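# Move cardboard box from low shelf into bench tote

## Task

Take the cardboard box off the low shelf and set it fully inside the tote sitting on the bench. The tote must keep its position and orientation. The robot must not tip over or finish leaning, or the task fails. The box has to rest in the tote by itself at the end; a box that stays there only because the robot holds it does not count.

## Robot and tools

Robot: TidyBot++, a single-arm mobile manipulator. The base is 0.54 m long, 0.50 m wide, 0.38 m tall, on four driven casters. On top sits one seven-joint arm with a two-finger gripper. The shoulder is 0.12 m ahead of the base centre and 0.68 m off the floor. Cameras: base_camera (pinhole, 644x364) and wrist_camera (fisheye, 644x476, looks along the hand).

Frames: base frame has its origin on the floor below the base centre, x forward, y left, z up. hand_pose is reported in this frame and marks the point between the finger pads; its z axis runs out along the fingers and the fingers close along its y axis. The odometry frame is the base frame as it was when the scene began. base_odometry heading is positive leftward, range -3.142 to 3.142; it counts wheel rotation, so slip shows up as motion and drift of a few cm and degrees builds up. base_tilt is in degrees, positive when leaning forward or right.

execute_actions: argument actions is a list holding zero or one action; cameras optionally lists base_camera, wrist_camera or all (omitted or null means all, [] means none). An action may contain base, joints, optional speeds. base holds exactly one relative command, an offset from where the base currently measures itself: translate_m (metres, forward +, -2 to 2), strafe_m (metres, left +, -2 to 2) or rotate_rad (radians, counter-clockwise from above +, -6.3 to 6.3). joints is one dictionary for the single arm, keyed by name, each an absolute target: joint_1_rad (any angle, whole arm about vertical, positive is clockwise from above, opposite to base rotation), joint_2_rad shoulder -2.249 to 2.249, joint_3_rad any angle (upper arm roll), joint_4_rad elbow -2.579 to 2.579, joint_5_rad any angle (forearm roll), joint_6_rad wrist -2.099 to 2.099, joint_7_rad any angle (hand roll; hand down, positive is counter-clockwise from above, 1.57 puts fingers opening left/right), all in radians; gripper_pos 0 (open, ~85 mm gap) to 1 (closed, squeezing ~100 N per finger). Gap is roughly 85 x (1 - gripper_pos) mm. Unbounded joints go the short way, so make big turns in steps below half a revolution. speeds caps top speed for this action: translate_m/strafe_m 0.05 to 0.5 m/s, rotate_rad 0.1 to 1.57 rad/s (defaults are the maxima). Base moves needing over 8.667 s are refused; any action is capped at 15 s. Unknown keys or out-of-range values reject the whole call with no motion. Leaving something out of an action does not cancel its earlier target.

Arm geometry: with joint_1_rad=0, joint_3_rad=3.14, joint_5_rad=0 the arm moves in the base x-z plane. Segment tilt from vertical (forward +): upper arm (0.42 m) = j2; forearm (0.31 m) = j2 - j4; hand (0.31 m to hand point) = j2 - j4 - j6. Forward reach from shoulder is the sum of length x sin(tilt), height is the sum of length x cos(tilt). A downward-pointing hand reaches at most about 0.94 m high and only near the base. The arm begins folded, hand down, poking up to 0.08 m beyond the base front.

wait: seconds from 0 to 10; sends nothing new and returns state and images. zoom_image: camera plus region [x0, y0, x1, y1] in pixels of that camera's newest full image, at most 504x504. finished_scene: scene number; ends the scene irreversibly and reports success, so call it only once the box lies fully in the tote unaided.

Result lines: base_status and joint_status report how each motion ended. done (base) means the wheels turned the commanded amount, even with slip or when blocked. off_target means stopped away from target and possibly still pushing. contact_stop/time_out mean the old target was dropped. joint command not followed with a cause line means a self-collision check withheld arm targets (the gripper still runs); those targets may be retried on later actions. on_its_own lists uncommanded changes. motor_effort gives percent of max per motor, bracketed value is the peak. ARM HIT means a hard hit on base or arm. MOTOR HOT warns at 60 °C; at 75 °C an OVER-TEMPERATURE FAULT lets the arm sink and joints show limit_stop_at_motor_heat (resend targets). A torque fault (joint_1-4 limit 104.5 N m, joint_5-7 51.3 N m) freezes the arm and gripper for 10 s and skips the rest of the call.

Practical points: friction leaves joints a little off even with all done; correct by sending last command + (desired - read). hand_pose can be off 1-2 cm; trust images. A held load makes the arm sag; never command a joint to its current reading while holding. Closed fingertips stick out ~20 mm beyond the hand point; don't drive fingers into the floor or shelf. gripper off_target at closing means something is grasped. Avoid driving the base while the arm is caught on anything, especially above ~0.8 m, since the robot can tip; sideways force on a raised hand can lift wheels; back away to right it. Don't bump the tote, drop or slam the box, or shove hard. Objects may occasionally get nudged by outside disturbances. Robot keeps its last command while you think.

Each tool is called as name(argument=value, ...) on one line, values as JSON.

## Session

execute_actions(actions=[])

Scene clock: 0.00 s.
base_odometry: x=+0.000 y=+0.000 heading=+0.000 (m, m, rad; odometry frame)
base_tilt: forward=+0.3 right=+0.8 (deg)
base_status: not commanded
joint_positions: joint_1_rad=+0.049 joint_2_rad=-0.381 joint_3_rad=+3.110 joint_4_rad=-2.557 joint_5_rad=-0.023 joint_6_rad=-0.900 joint_7_rad=+1.604 gripper_pos=+0.000
joint_status: not commanded
motor_effort: joint_1_rad=+0 joint_2_rad=+1 joint_3_rad=+1 joint_4_rad=+17 joint_5_rad=+0 joint_6_rad=+0 joint_7_rad=+0 (%)
hand_pose: x=+0.2414 y=+0.0034 z=+0.5828 quat_wxyz=(-0.002, +0.999, +0.000, +0.033) (m; base frame)
pictures: base_camera, wrist_camera
Images, in order (width x height): base_camera 644x364, wrist_camera 644x476.

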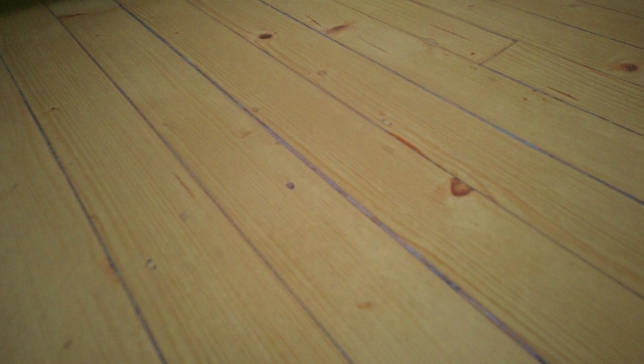

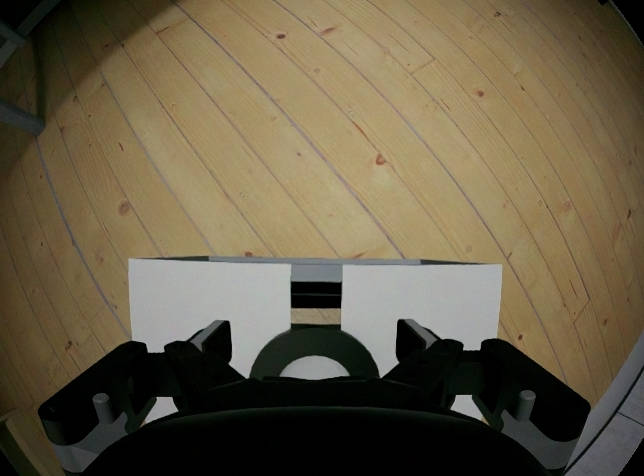

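execute_actions(actions=[{"joints":{"joint_6_rad":0.0,"joint_4_rad":-2.3,"joint_1_rad":-1.3}}], cameras=["wrist_camera"])

Scene clock: 2.87 s.
base_odometry: x=+0.000 y=+0.000 heading=+0.000 (m, m, rad; odometry frame)
base_tilt: forward=+0.3 right=+0.8 (deg)
base_status: not commanded
joint_positions: joint_1_rad=-1.284 joint_2_rad=-0.381 joint_3_rad=+3.110 joint_4_rad=-2.327 joint_5_rad=-0.023 joint_6_rad=-0.033 joint_7_rad=+1.604 gripper_pos=+0.000
joint_status: all done
motor_effort: joint_1_rad=+0(1) joint_2_rad=-6(6) joint_3_rad=+1(2) joint_4_rad=+23(24) joint_5_rad=+0(0) joint_6_rad=+8(8) joint_7_rad=-1(1) (%)
hand_pose: x=+0.2231 y=+0.4085 z=+0.8334 quat_wxyz=(-0.329, +0.657, +0.516, +0.439) (m; base frame)
pictures: wrist_camera
Images, in order (width x height): wrist_camera 644x476.

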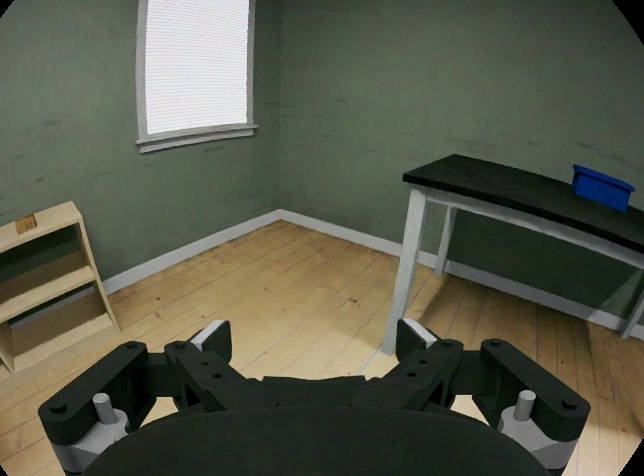

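execute_actions(actions=[{"base":{"rotate_rad":2.12},"joints":{"joint_1_rad":0.02,"joint_2_rad":0.0,"joint_3_rad":3.16,"joint_4_rad":-1.5,"joint_6_rad":-0.9}}], cameras=["wrist_camera"])

execute_actions(actions=[{"base":{"translate_m":1.0},"joints":{"joint_2_rad":0.39,"joint_4_rad":-0.89,"joint_6_rad":-1.89}}])

Scene clock: 6.70 s.
base_odometry: x=+0.000 y=+0.000 heading=+2.119 (m, m, rad; odometry frame)
base_tilt: forward=+0.3 right=+0.7 (deg)
base_status: done
joint_positions: joint_1_rad=+0.001 joint_2_rad=-0.020 joint_3_rad=+3.132 joint_4_rad=-1.527 joint_5_rad=-0.023 joint_6_rad=-0.866 joint_7_rad=+1.604 gripper_pos=+0.000
joint_status: all done
motor_effort: joint_1_rad=+0(2) joint_2_rad=-20(21) joint_3_rad=+1(3) joint_4_rad=+23(25) joint_5_rad=-1(0) joint_6_rad=+6(7) joint_7_rad=+0(1) (%)
hand_pose: x=+0.6407 y=+0.0112 z=+0.8990 quat_wxyz=(-0.006, +0.927, +0.016, +0.375) (m; base frame)
pictures: wrist_camera
Images, in order (width x height): wrist_camera 644x476.

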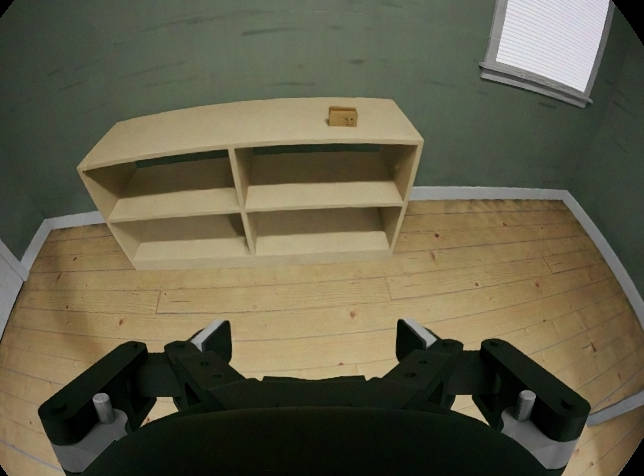

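Scene clock: 10.07 s.
base_odometry: x=-0.523 y=+0.852 heading=+2.120 (m, m, rad; odometry frame)
base_tilt: forward=+0.3 right=+0.7 (deg)
base_status: done
joint_positions: joint_1_rad=+0.002 joint_2_rad=+0.384 joint_3_rad=+3.133 joint_4_rad=-0.916 joint_5_rad=-0.023 joint_6_rad=-1.859 joint_7_rad=+1.604 gripper_pos=+0.000
joint_status: all done
motor_effort: joint_1_rad=+2(1) joint_2_rad=-32(34) joint_3_rad=+0(0) joint_4_rad=+18(24) joint_5_rad=+1(1) joint_6_rad=+0(7) joint_7_rad=-1(1) (%)
hand_pose: x=+0.5740 y=+0.0106 z=+0.8448 quat_wxyz=(-0.013, +1.000, +0.023, -0.009) (m; base frame)
pictures: base_camera, wrist_camera
Images, in order (width x height): base_camera 644x364, wrist_camera 644x476.

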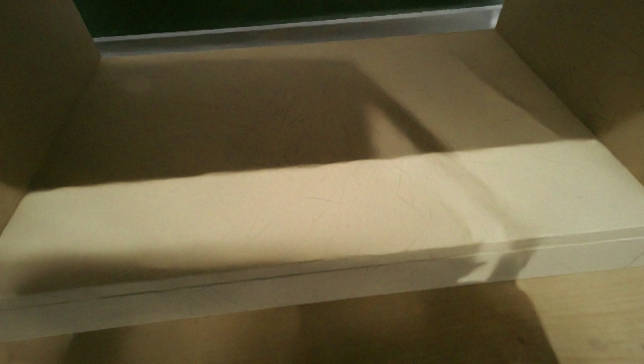

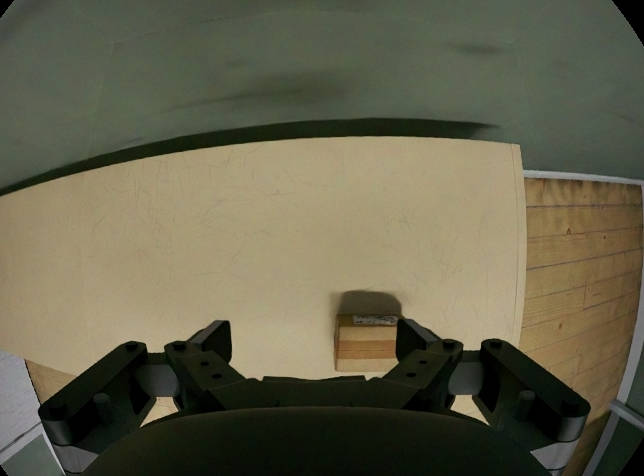

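execute_actions(actions=[{"joints":{"joint_1_rad":0.228,"joint_2_rad":0.215,"joint_4_rad":-1.623,"joint_6_rad":-1.28,"joint_7_rad":0.215}}], cameras=["wrist_camera"])

Scene clock: 12.80 s.
base_odometry: x=-0.523 y=+0.852 heading=+2.120 (m, m, rad; odometry frame)
base_tilt: forward=+0.3 right=+0.7 (deg)
base_status: not commanded
joint_positions: joint_1_rad=+0.209 joint_2_rad=+0.236 joint_3_rad=+3.133 joint_4_rad=-1.599 joint_5_rad=-0.023 joint_6_rad=-1.314 joint_7_rad=+0.245 gripper_pos=+0.000
joint_status: all done
motor_effort: joint_1_rad=+1(0) joint_2_rad=-26(32) joint_3_rad=+0(0) joint_4_rad=+19(19) joint_5_rad=+0(0) joint_6_rad=-1(1) joint_7_rad=-1(1) (%)
hand_pose: x=+0.5121 y=-0.0715 z=+0.6978 quat_wxyz=(-0.008, +0.721, -0.693, -0.009) (m; base frame)
pictures: wrist_camera
Images, in order (width x height): wrist_camera 644x476.

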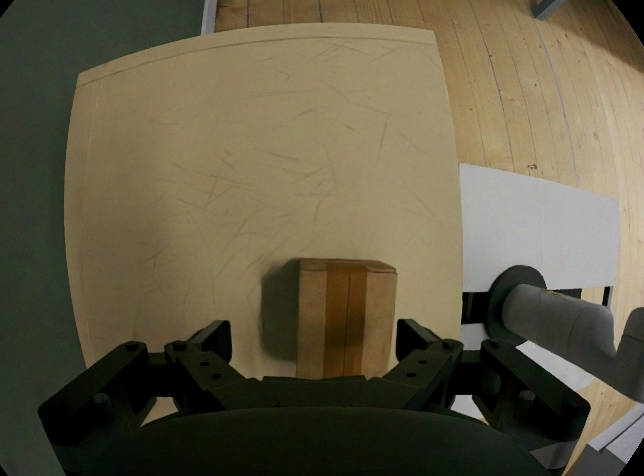

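execute_actions(actions=[{"joints":{"joint_2_rad":0.25,"joint_4_rad":-1.842,"joint_6_rad":-1.05,"joint_7_rad":0.18}}], cameras=["wrist_camera"])

Scene clock: 14.60 s.
base_odometry: x=-0.523 y=+0.852 heading=+2.120 (m, m, rad; odometry frame)
base_tilt: forward=+0.3 right=+0.7 (deg)
base_status: not commanded
joint_positions: joint_1_rad=+0.209 joint_2_rad=+0.239 joint_3_rad=+3.133 joint_4_rad=-1.820 joint_5_rad=-0.023 joint_6_rad=-1.084 joint_7_rad=+0.215 gripper_pos=+0.000
joint_status: all done
motor_effort: joint_1_rad=+0(1) joint_2_rad=-24(26) joint_3_rad=+0(0) joint_4_rad=+16(18) joint_5_rad=+0(1) joint_6_rad=+0(0) joint_7_rad=-1(1) (%)
hand_pose: x=+0.4898 y=-0.0675 z=+0.6319 quat_wxyz=(-0.009, +0.708, -0.706, -0.007) (m; base frame)
pictures: wrist_camera
Images, in order (width x height): wrist_camera 644x476.

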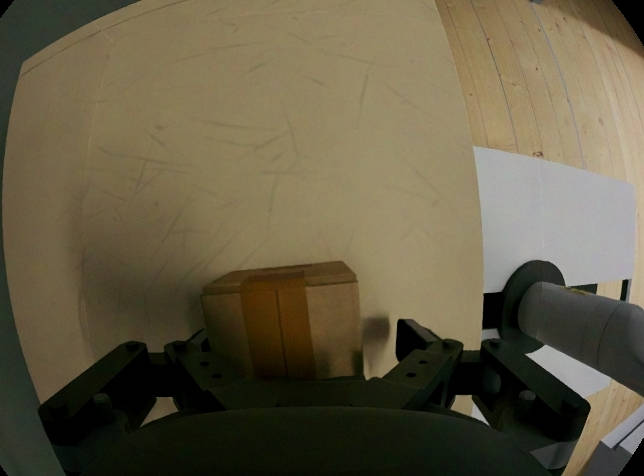

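execute_actions(actions=[{"joints":{"gripper_pos":1}}], cameras=[])

execute_actions(actions=[{"joints":{"joint_2_rad":-0.1,"joint_4_rad":-1.6}}], cameras=["wrist_camera"])

execute_actions(actions=[{"base":{"translate_m":-1.2},"joints":{"joint_1_rad":1.6,"joint_2_rad":-0.3,"joint_4_rad":-1.6,"joint_6_rad":-0.75,"joint_7_rad":1.6}}], cameras=["wrist_camera"])

Scene clock: 16.23 s.
base_odometry: x=-0.523 y=+0.852 heading=+2.120 (m, m, rad; odometry frame)
base_tilt: forward=+0.3 right=+0.7 (deg)
base_status: not commanded
joint_positions: joint_1_rad=+0.209 joint_2_rad=+0.238 joint_3_rad=+3.133 joint_4_rad=-1.820 joint_5_rad=-0.023 joint_6_rad=-1.083 joint_7_rad=+0.215 gripper_pos=+0.347
joint_status: gripper_pos off_target (ended at +0.347, target +1.000)
motor_effort: joint_1_rad=+1(0) joint_2_rad=-23(24) joint_3_rad=+0(0) joint_4_rad=+16(17) joint_5_rad=+0(0) joint_6_rad=+0(1) joint_7_rad=-1(1) (%)
hand_pose: x=+0.4902 y=-0.0676 z=+0.6324 quat_wxyz=(-0.010, +0.708, -0.706, -0.006) (m; base frame)
pictures: none
No camera images: the call's "cameras" was empty. Leave "cameras" out to get every camera's image.

Scene clock: 17.70 s.
base_odometry: x=-0.523 y=+0.852 heading=+2.120 (m, m, rad; odometry frame)
base_tilt: forward=+0.3 right=+0.7 (deg)
base_status: not commanded
joint_positions: joint_1_rad=+0.209 joint_2_rad=-0.098 joint_3_rad=+3.133 joint_4_rad=-1.624 joint_5_rad=-0.023 joint_6_rad=-1.083 joint_7_rad=+0.215 gripper_pos=+0.347
joint_status: all done
motor_effort: joint_1_rad=+0(1) joint_2_rad=-18(28) joint_3_rad=+0(0) joint_4_rad=+24(22) joint_5_rad=+0(0) joint_6_rad=+5(4) joint_7_rad=-1(1) (%)
hand_pose: x=+0.5430 y=-0.0782 z=+0.8466 quat_wxyz=(-0.153, +0.685, -0.679, +0.215) (m; base frame)
pictures: wrist_camera
Images, in order (width x height): wrist_camera 644x476.

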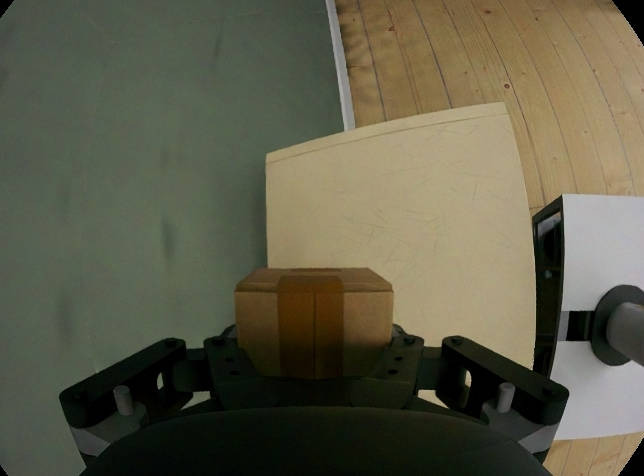

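Scene clock: 21.60 s.
base_odometry: x=+0.106 y=-0.170 heading=+2.121 (m, m, rad; odometry frame)
base_tilt: forward=+0.3 right=+0.7 (deg)
base_status: done
joint_positions: joint_1_rad=+1.586 joint_2_rad=-0.276 joint_3_rad=+3.144 joint_4_rad=-1.623 joint_5_rad=-0.023 joint_6_rad=-0.789 joint_7_rad=+1.567 gripper_pos=+0.347
joint_status: all done
motor_effort: joint_1_rad=+0(2) joint_2_rad=-11(20) joint_3_rad=+1(3) joint_4_rad=+25(24) joint_5_rad=+0(1) joint_6_rad=+8(6) joint_7_rad=-1(0) (%)
hand_pose: x=+0.1172 y=-0.4547 z=+0.9897 quat_wxyz=(+0.335, +0.611, -0.628, +0.346) (m; base frame)
pictures: wrist_camera
Images, in order (width x height): wrist_camera 644x476.

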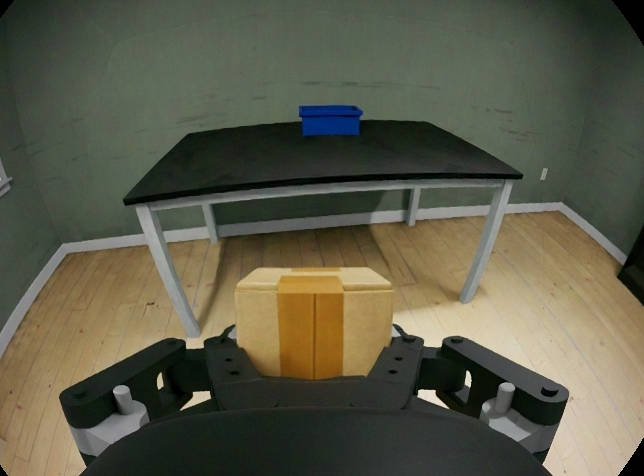

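execute_actions(actions=[{"base":{"translate_m":-0.26},"joints":{"joint_1_rad":1.42,"joint_2_rad":0,"joint_4_rad":-1.2,"joint_6_rad":-1.2}}], cameras=["wrist_camera"])

execute_actions(actions=[{"base":{"strafe_m":-0.95}}])

Scene clock: 25.77 s.
base_odometry: x=+0.242 y=-0.392 heading=+2.123 (m, m, rad; odometry frame)
base_tilt: forward=+0.3 right=+0.8 (deg)
base_status: done
joint_positions: joint_1_rad=+1.439 joint_2_rad=-0.004 joint_3_rad=+3.144 joint_4_rad=-1.233 joint_5_rad=-0.023 joint_6_rad=-1.171 joint_7_rad=+1.567 gripper_pos=+0.347
joint_status: all done
motor_effort: joint_1_rad=+1(2) joint_2_rad=-20(21) joint_3_rad=+1(3) joint_4_rad=+22(26) joint_5_rad=+0(0) joint_6_rad=+6(9) joint_7_rad=-1(1) (%)
hand_pose: x=+0.1920 y=-0.4993 z=+0.9785 quat_wxyz=(+0.230, +0.699, -0.616, +0.280) (m; base frame)
pictures: wrist_camera
Images, in order (width x height): wrist_camera 644x476.

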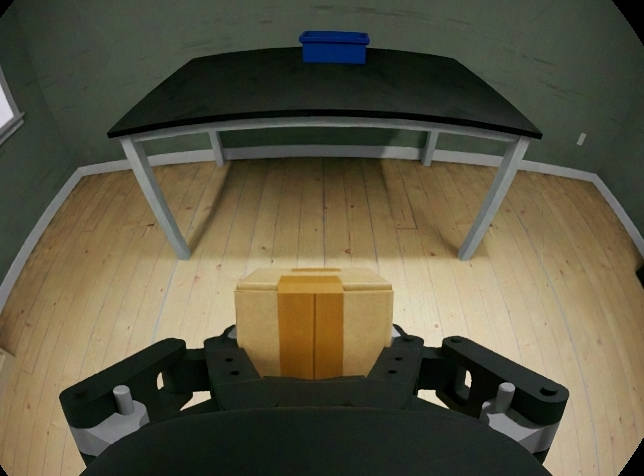

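Scene clock: 29.03 s.
base_odometry: x=+1.052 y=+0.106 heading=+2.122 (m, m, rad; odometry frame)
base_tilt: forward=+0.2 right=+0.8 (deg)
base_status: done
joint_positions: joint_1_rad=+1.437 joint_2_rad=+0.002 joint_3_rad=+3.144 joint_4_rad=-1.230 joint_5_rad=-0.023 joint_6_rad=-1.174 joint_7_rad=+1.567 gripper_pos=+0.347
joint_status: not commanded
motor_effort: joint_1_rad=+0(1) joint_2_rad=-22(23) joint_3_rad=+1(2) joint_4_rad=+23(24) joint_5_rad=+0(1) joint_6_rad=+6(6) joint_7_rad=-1(0) (%)
hand_pose: x=+0.1928 y=-0.5009 z=+0.9766 quat_wxyz=(+0.228, +0.700, -0.617, +0.278) (m; base frame)
pictures: base_camera, wrist_camera
Images, in order (width x height): base_camera 644x364, wrist_camera 644x476.

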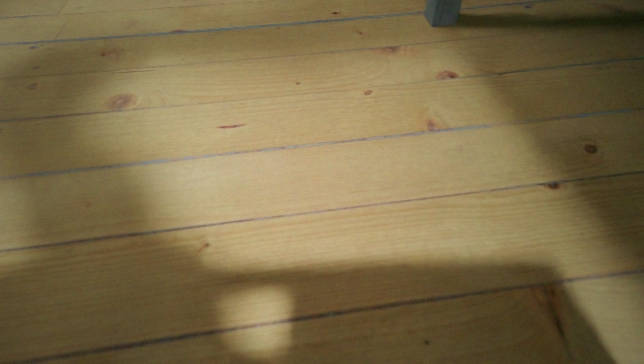

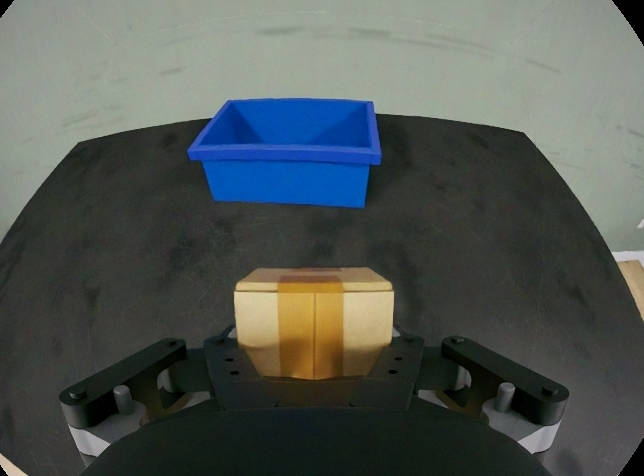

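execute_actions(actions=[{"base":{"strafe_m":-0.15},"speeds":{"strafe_m":0.15},"joints":{"joint_1_rad":1.34,"joint_2_rad":0.62,"joint_4_rad":-0.615,"joint_6_rad":-0.85}}])

Scene clock: 32.80 s.
base_odometry: x=+1.180 y=+0.184 heading=+2.122 (m, m, rad; odometry frame)
base_tilt: forward=+0.3 right=+0.8 (deg)
base_status: done
joint_positions: joint_1_rad=+1.359 joint_2_rad=+0.632 joint_3_rad=+3.144 joint_4_rad=-0.647 joint_5_rad=-0.023 joint_6_rad=-0.889 joint_7_rad=+1.567 gripper_pos=+0.347
joint_status: all done
motor_effort: joint_1_rad=+0(1) joint_2_rad=-46(50) joint_3_rad=+0(1) joint_4_rad=+24(25) joint_5_rad=+0(1) joint_6_rad=+8(7) joint_7_rad=+0(1) (%)
hand_pose: x=+0.2942 y=-0.7878 z=+0.9366 quat_wxyz=(+0.285, +0.685, -0.559, +0.371) (m; base frame)
pictures: base_camera, wrist_camera
Images, in order (width x height): base_camera 644x364, wrist_camera 644x476.

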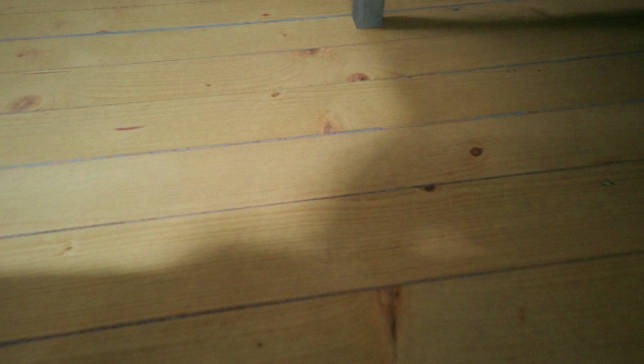

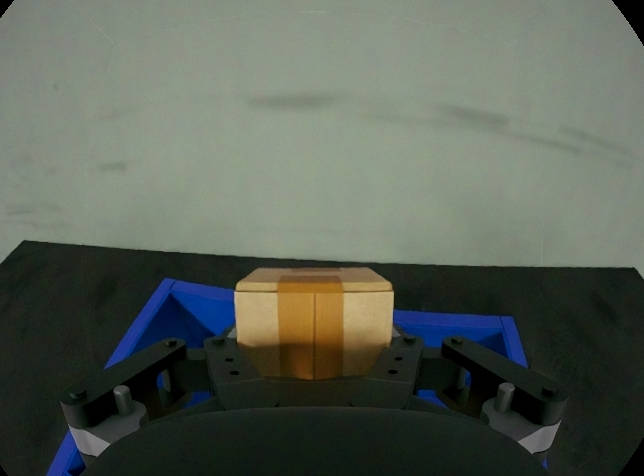

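execute_actions(actions=[{"joints":{"joint_1_rad":1.42,"joint_2_rad":0.73,"joint_4_rad":-0.495,"joint_6_rad":-1.11}}], cameras=["wrist_camera"])

Scene clock: 35.07 s.
base_odometry: x=+1.180 y=+0.184 heading=+2.122 (m, m, rad; odometry frame)
base_tilt: forward=+0.3 right=+0.8 (deg)
base_status: not commanded
joint_positions: joint_1_rad=+1.412 joint_2_rad=+0.732 joint_3_rad=+3.144 joint_4_rad=-0.525 joint_5_rad=-0.023 joint_6_rad=-1.088 joint_7_rad=+1.567 gripper_pos=+0.347
joint_status: all done
motor_effort: joint_1_rad=+0(2) joint_2_rad=-49(51) joint_3_rad=+0(1) joint_4_rad=+22(25) joint_5_rad=-1(0) joint_6_rad=+6(8) joint_7_rad=-1(1) (%)
hand_pose: x=+0.2524 y=-0.7916 z=+0.8744 quat_wxyz=(+0.243, +0.699, -0.600, +0.302) (m; base frame)
pictures: wrist_camera
Images, in order (width x height): wrist_camera 644x476.

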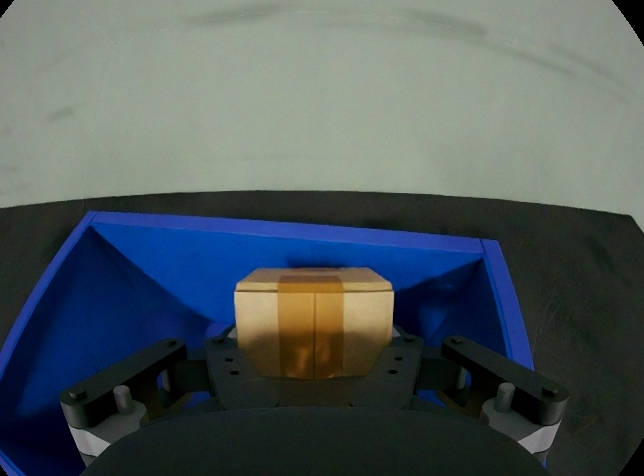

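execute_actions(actions=[{"joints":{"joint_2_rad":0.785,"joint_6_rad":-1.19}}], cameras=["wrist_camera"])

Scene clock: 37.90 s.
base_odometry: x=+1.180 y=+0.184 heading=+2.122 (m, m, rad; odometry frame)
base_tilt: forward=+0.3 right=+0.8 (deg)
base_status: not commanded
joint_positions: joint_1_rad=+1.412 joint_2_rad=+0.783 joint_3_rad=+3.144 joint_4_rad=-0.515 joint_5_rad=-0.023 joint_6_rad=-1.165 joint_7_rad=+1.567 gripper_pos=+0.347
joint_status: all done
motor_effort: joint_1_rad=+0(1) joint_2_rad=-49(52) joint_3_rad=+0(0) joint_4_rad=+23(24) joint_5_rad=+0(0) joint_6_rad=+5(6) joint_7_rad=-1(2) (%)
hand_pose: x=+0.2515 y=-0.7840 z=+0.8230 quat_wxyz=(+0.208, +0.716, -0.614, +0.261) (m; base frame)
pictures: wrist_camera
Images, in order (width x height): wrist_camera 644x476.

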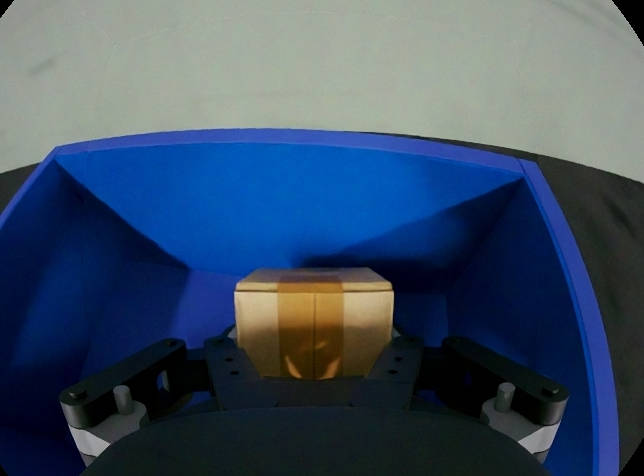

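execute_actions(actions=[{"joints":{"joint_2_rad":0.81}}], cameras=[])

execute_actions(actions=[{"joints":{"gripper_pos":0.15}}], cameras=["wrist_camera"])

execute_actions(actions=[{"joints":{"joint_2_rad":0.6,"joint_6_rad":-1.3}}], cameras=["wrist_camera"])

Scene clock: 39.03 s.
base_odometry: x=+1.180 y=+0.184 heading=+2.122 (m, m, rad; odometry frame)
base_tilt: forward=+0.3 right=+0.8 (deg)
base_status: not commanded
joint_positions: joint_1_rad=+1.412 joint_2_rad=+0.785 joint_3_rad=+3.144 joint_4_rad=-0.512 joint_5_rad=-0.023 joint_6_rad=-1.165 joint_7_rad=+1.567 gripper_pos=+0.347
joint_status: all done
motor_effort: joint_1_rad=+0(1) joint_2_rad=-46(48) joint_3_rad=+0(0) joint_4_rad=+21(23) joint_5_rad=-1(0) joint_6_rad=+4(6) joint_7_rad=-1(1) (%)
hand_pose: x=+0.2516 y=-0.7847 z=+0.8221 quat_wxyz=(+0.208, +0.716, -0.614, +0.261) (m; base frame)
pictures: none
No camera images: the call's "cameras" was empty. Leave "cameras" out to get every camera's image.

Scene clock: 40.07 s.
base_odometry: x=+1.180 y=+0.184 heading=+2.122 (m, m, rad; odometry frame)
base_tilt: forward=+0.3 right=+0.8 (deg)
base_status: not commanded
joint_positions: joint_1_rad=+1.412 joint_2_rad=+0.792 joint_3_rad=+3.144 joint_4_rad=-0.512 joint_5_rad=-0.023 joint_6_rad=-1.165 joint_7_rad=+1.567 gripper_pos=+0.150
joint_status: all done
motor_effort: joint_1_rad=+0(0) joint_2_rad=-48(48) joint_3_rad=+0(0) joint_4_rad=+22(22) joint_5_rad=-1(1) joint_6_rad=+5(5) joint_7_rad=-1(1) (%)
hand_pose: x=+0.2517 y=-0.7857 z=+0.8165 quat_wxyz=(+0.206, +0.716, -0.615, +0.258) (m; base frame)
pictures: wrist_camera
Images, in order (width x height): wrist_camera 644x476.

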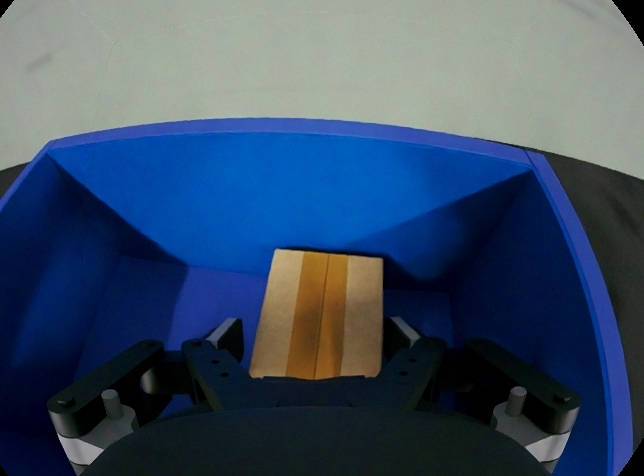

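Scene clock: 41.63 s.
base_odometry: x=+1.180 y=+0.184 heading=+2.122 (m, m, rad; odometry frame)
base_tilt: forward=+0.3 right=+0.8 (deg)
base_status: not commanded
joint_positions: joint_1_rad=+1.412 joint_2_rad=+0.592 joint_3_rad=+3.144 joint_4_rad=-0.507 joint_5_rad=-0.023 joint_6_rad=-1.265 joint_7_rad=+1.567 gripper_pos=+0.150
joint_status: all done
motor_effort: joint_1_rad=+0(0) joint_2_rad=-41(52) joint_3_rad=+0(0) joint_4_rad=+21(24) joint_5_rad=+0(0) joint_6_rad=+6(5) joint_7_rad=+0(1) (%)
hand_pose: x=+0.2419 y=-0.7230 z=+0.9518 quat_wxyz=(+0.238, +0.703, -0.601, +0.295) (m; base frame)
pictures: wrist_camera
Images, in order (width x height): wrist_camera 644x476.

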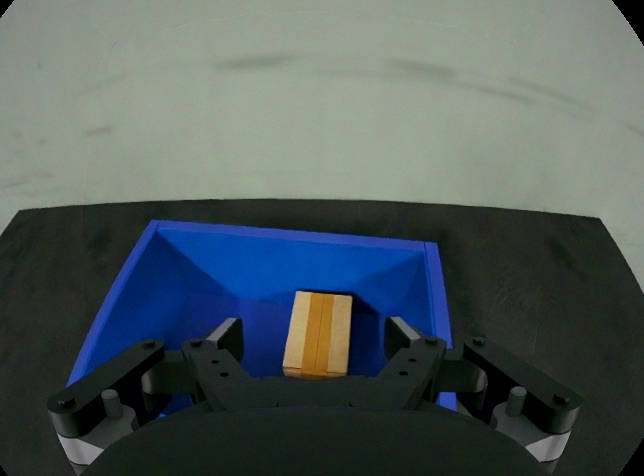

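finished_scene(scene=2)

The scene is finished: the task was done.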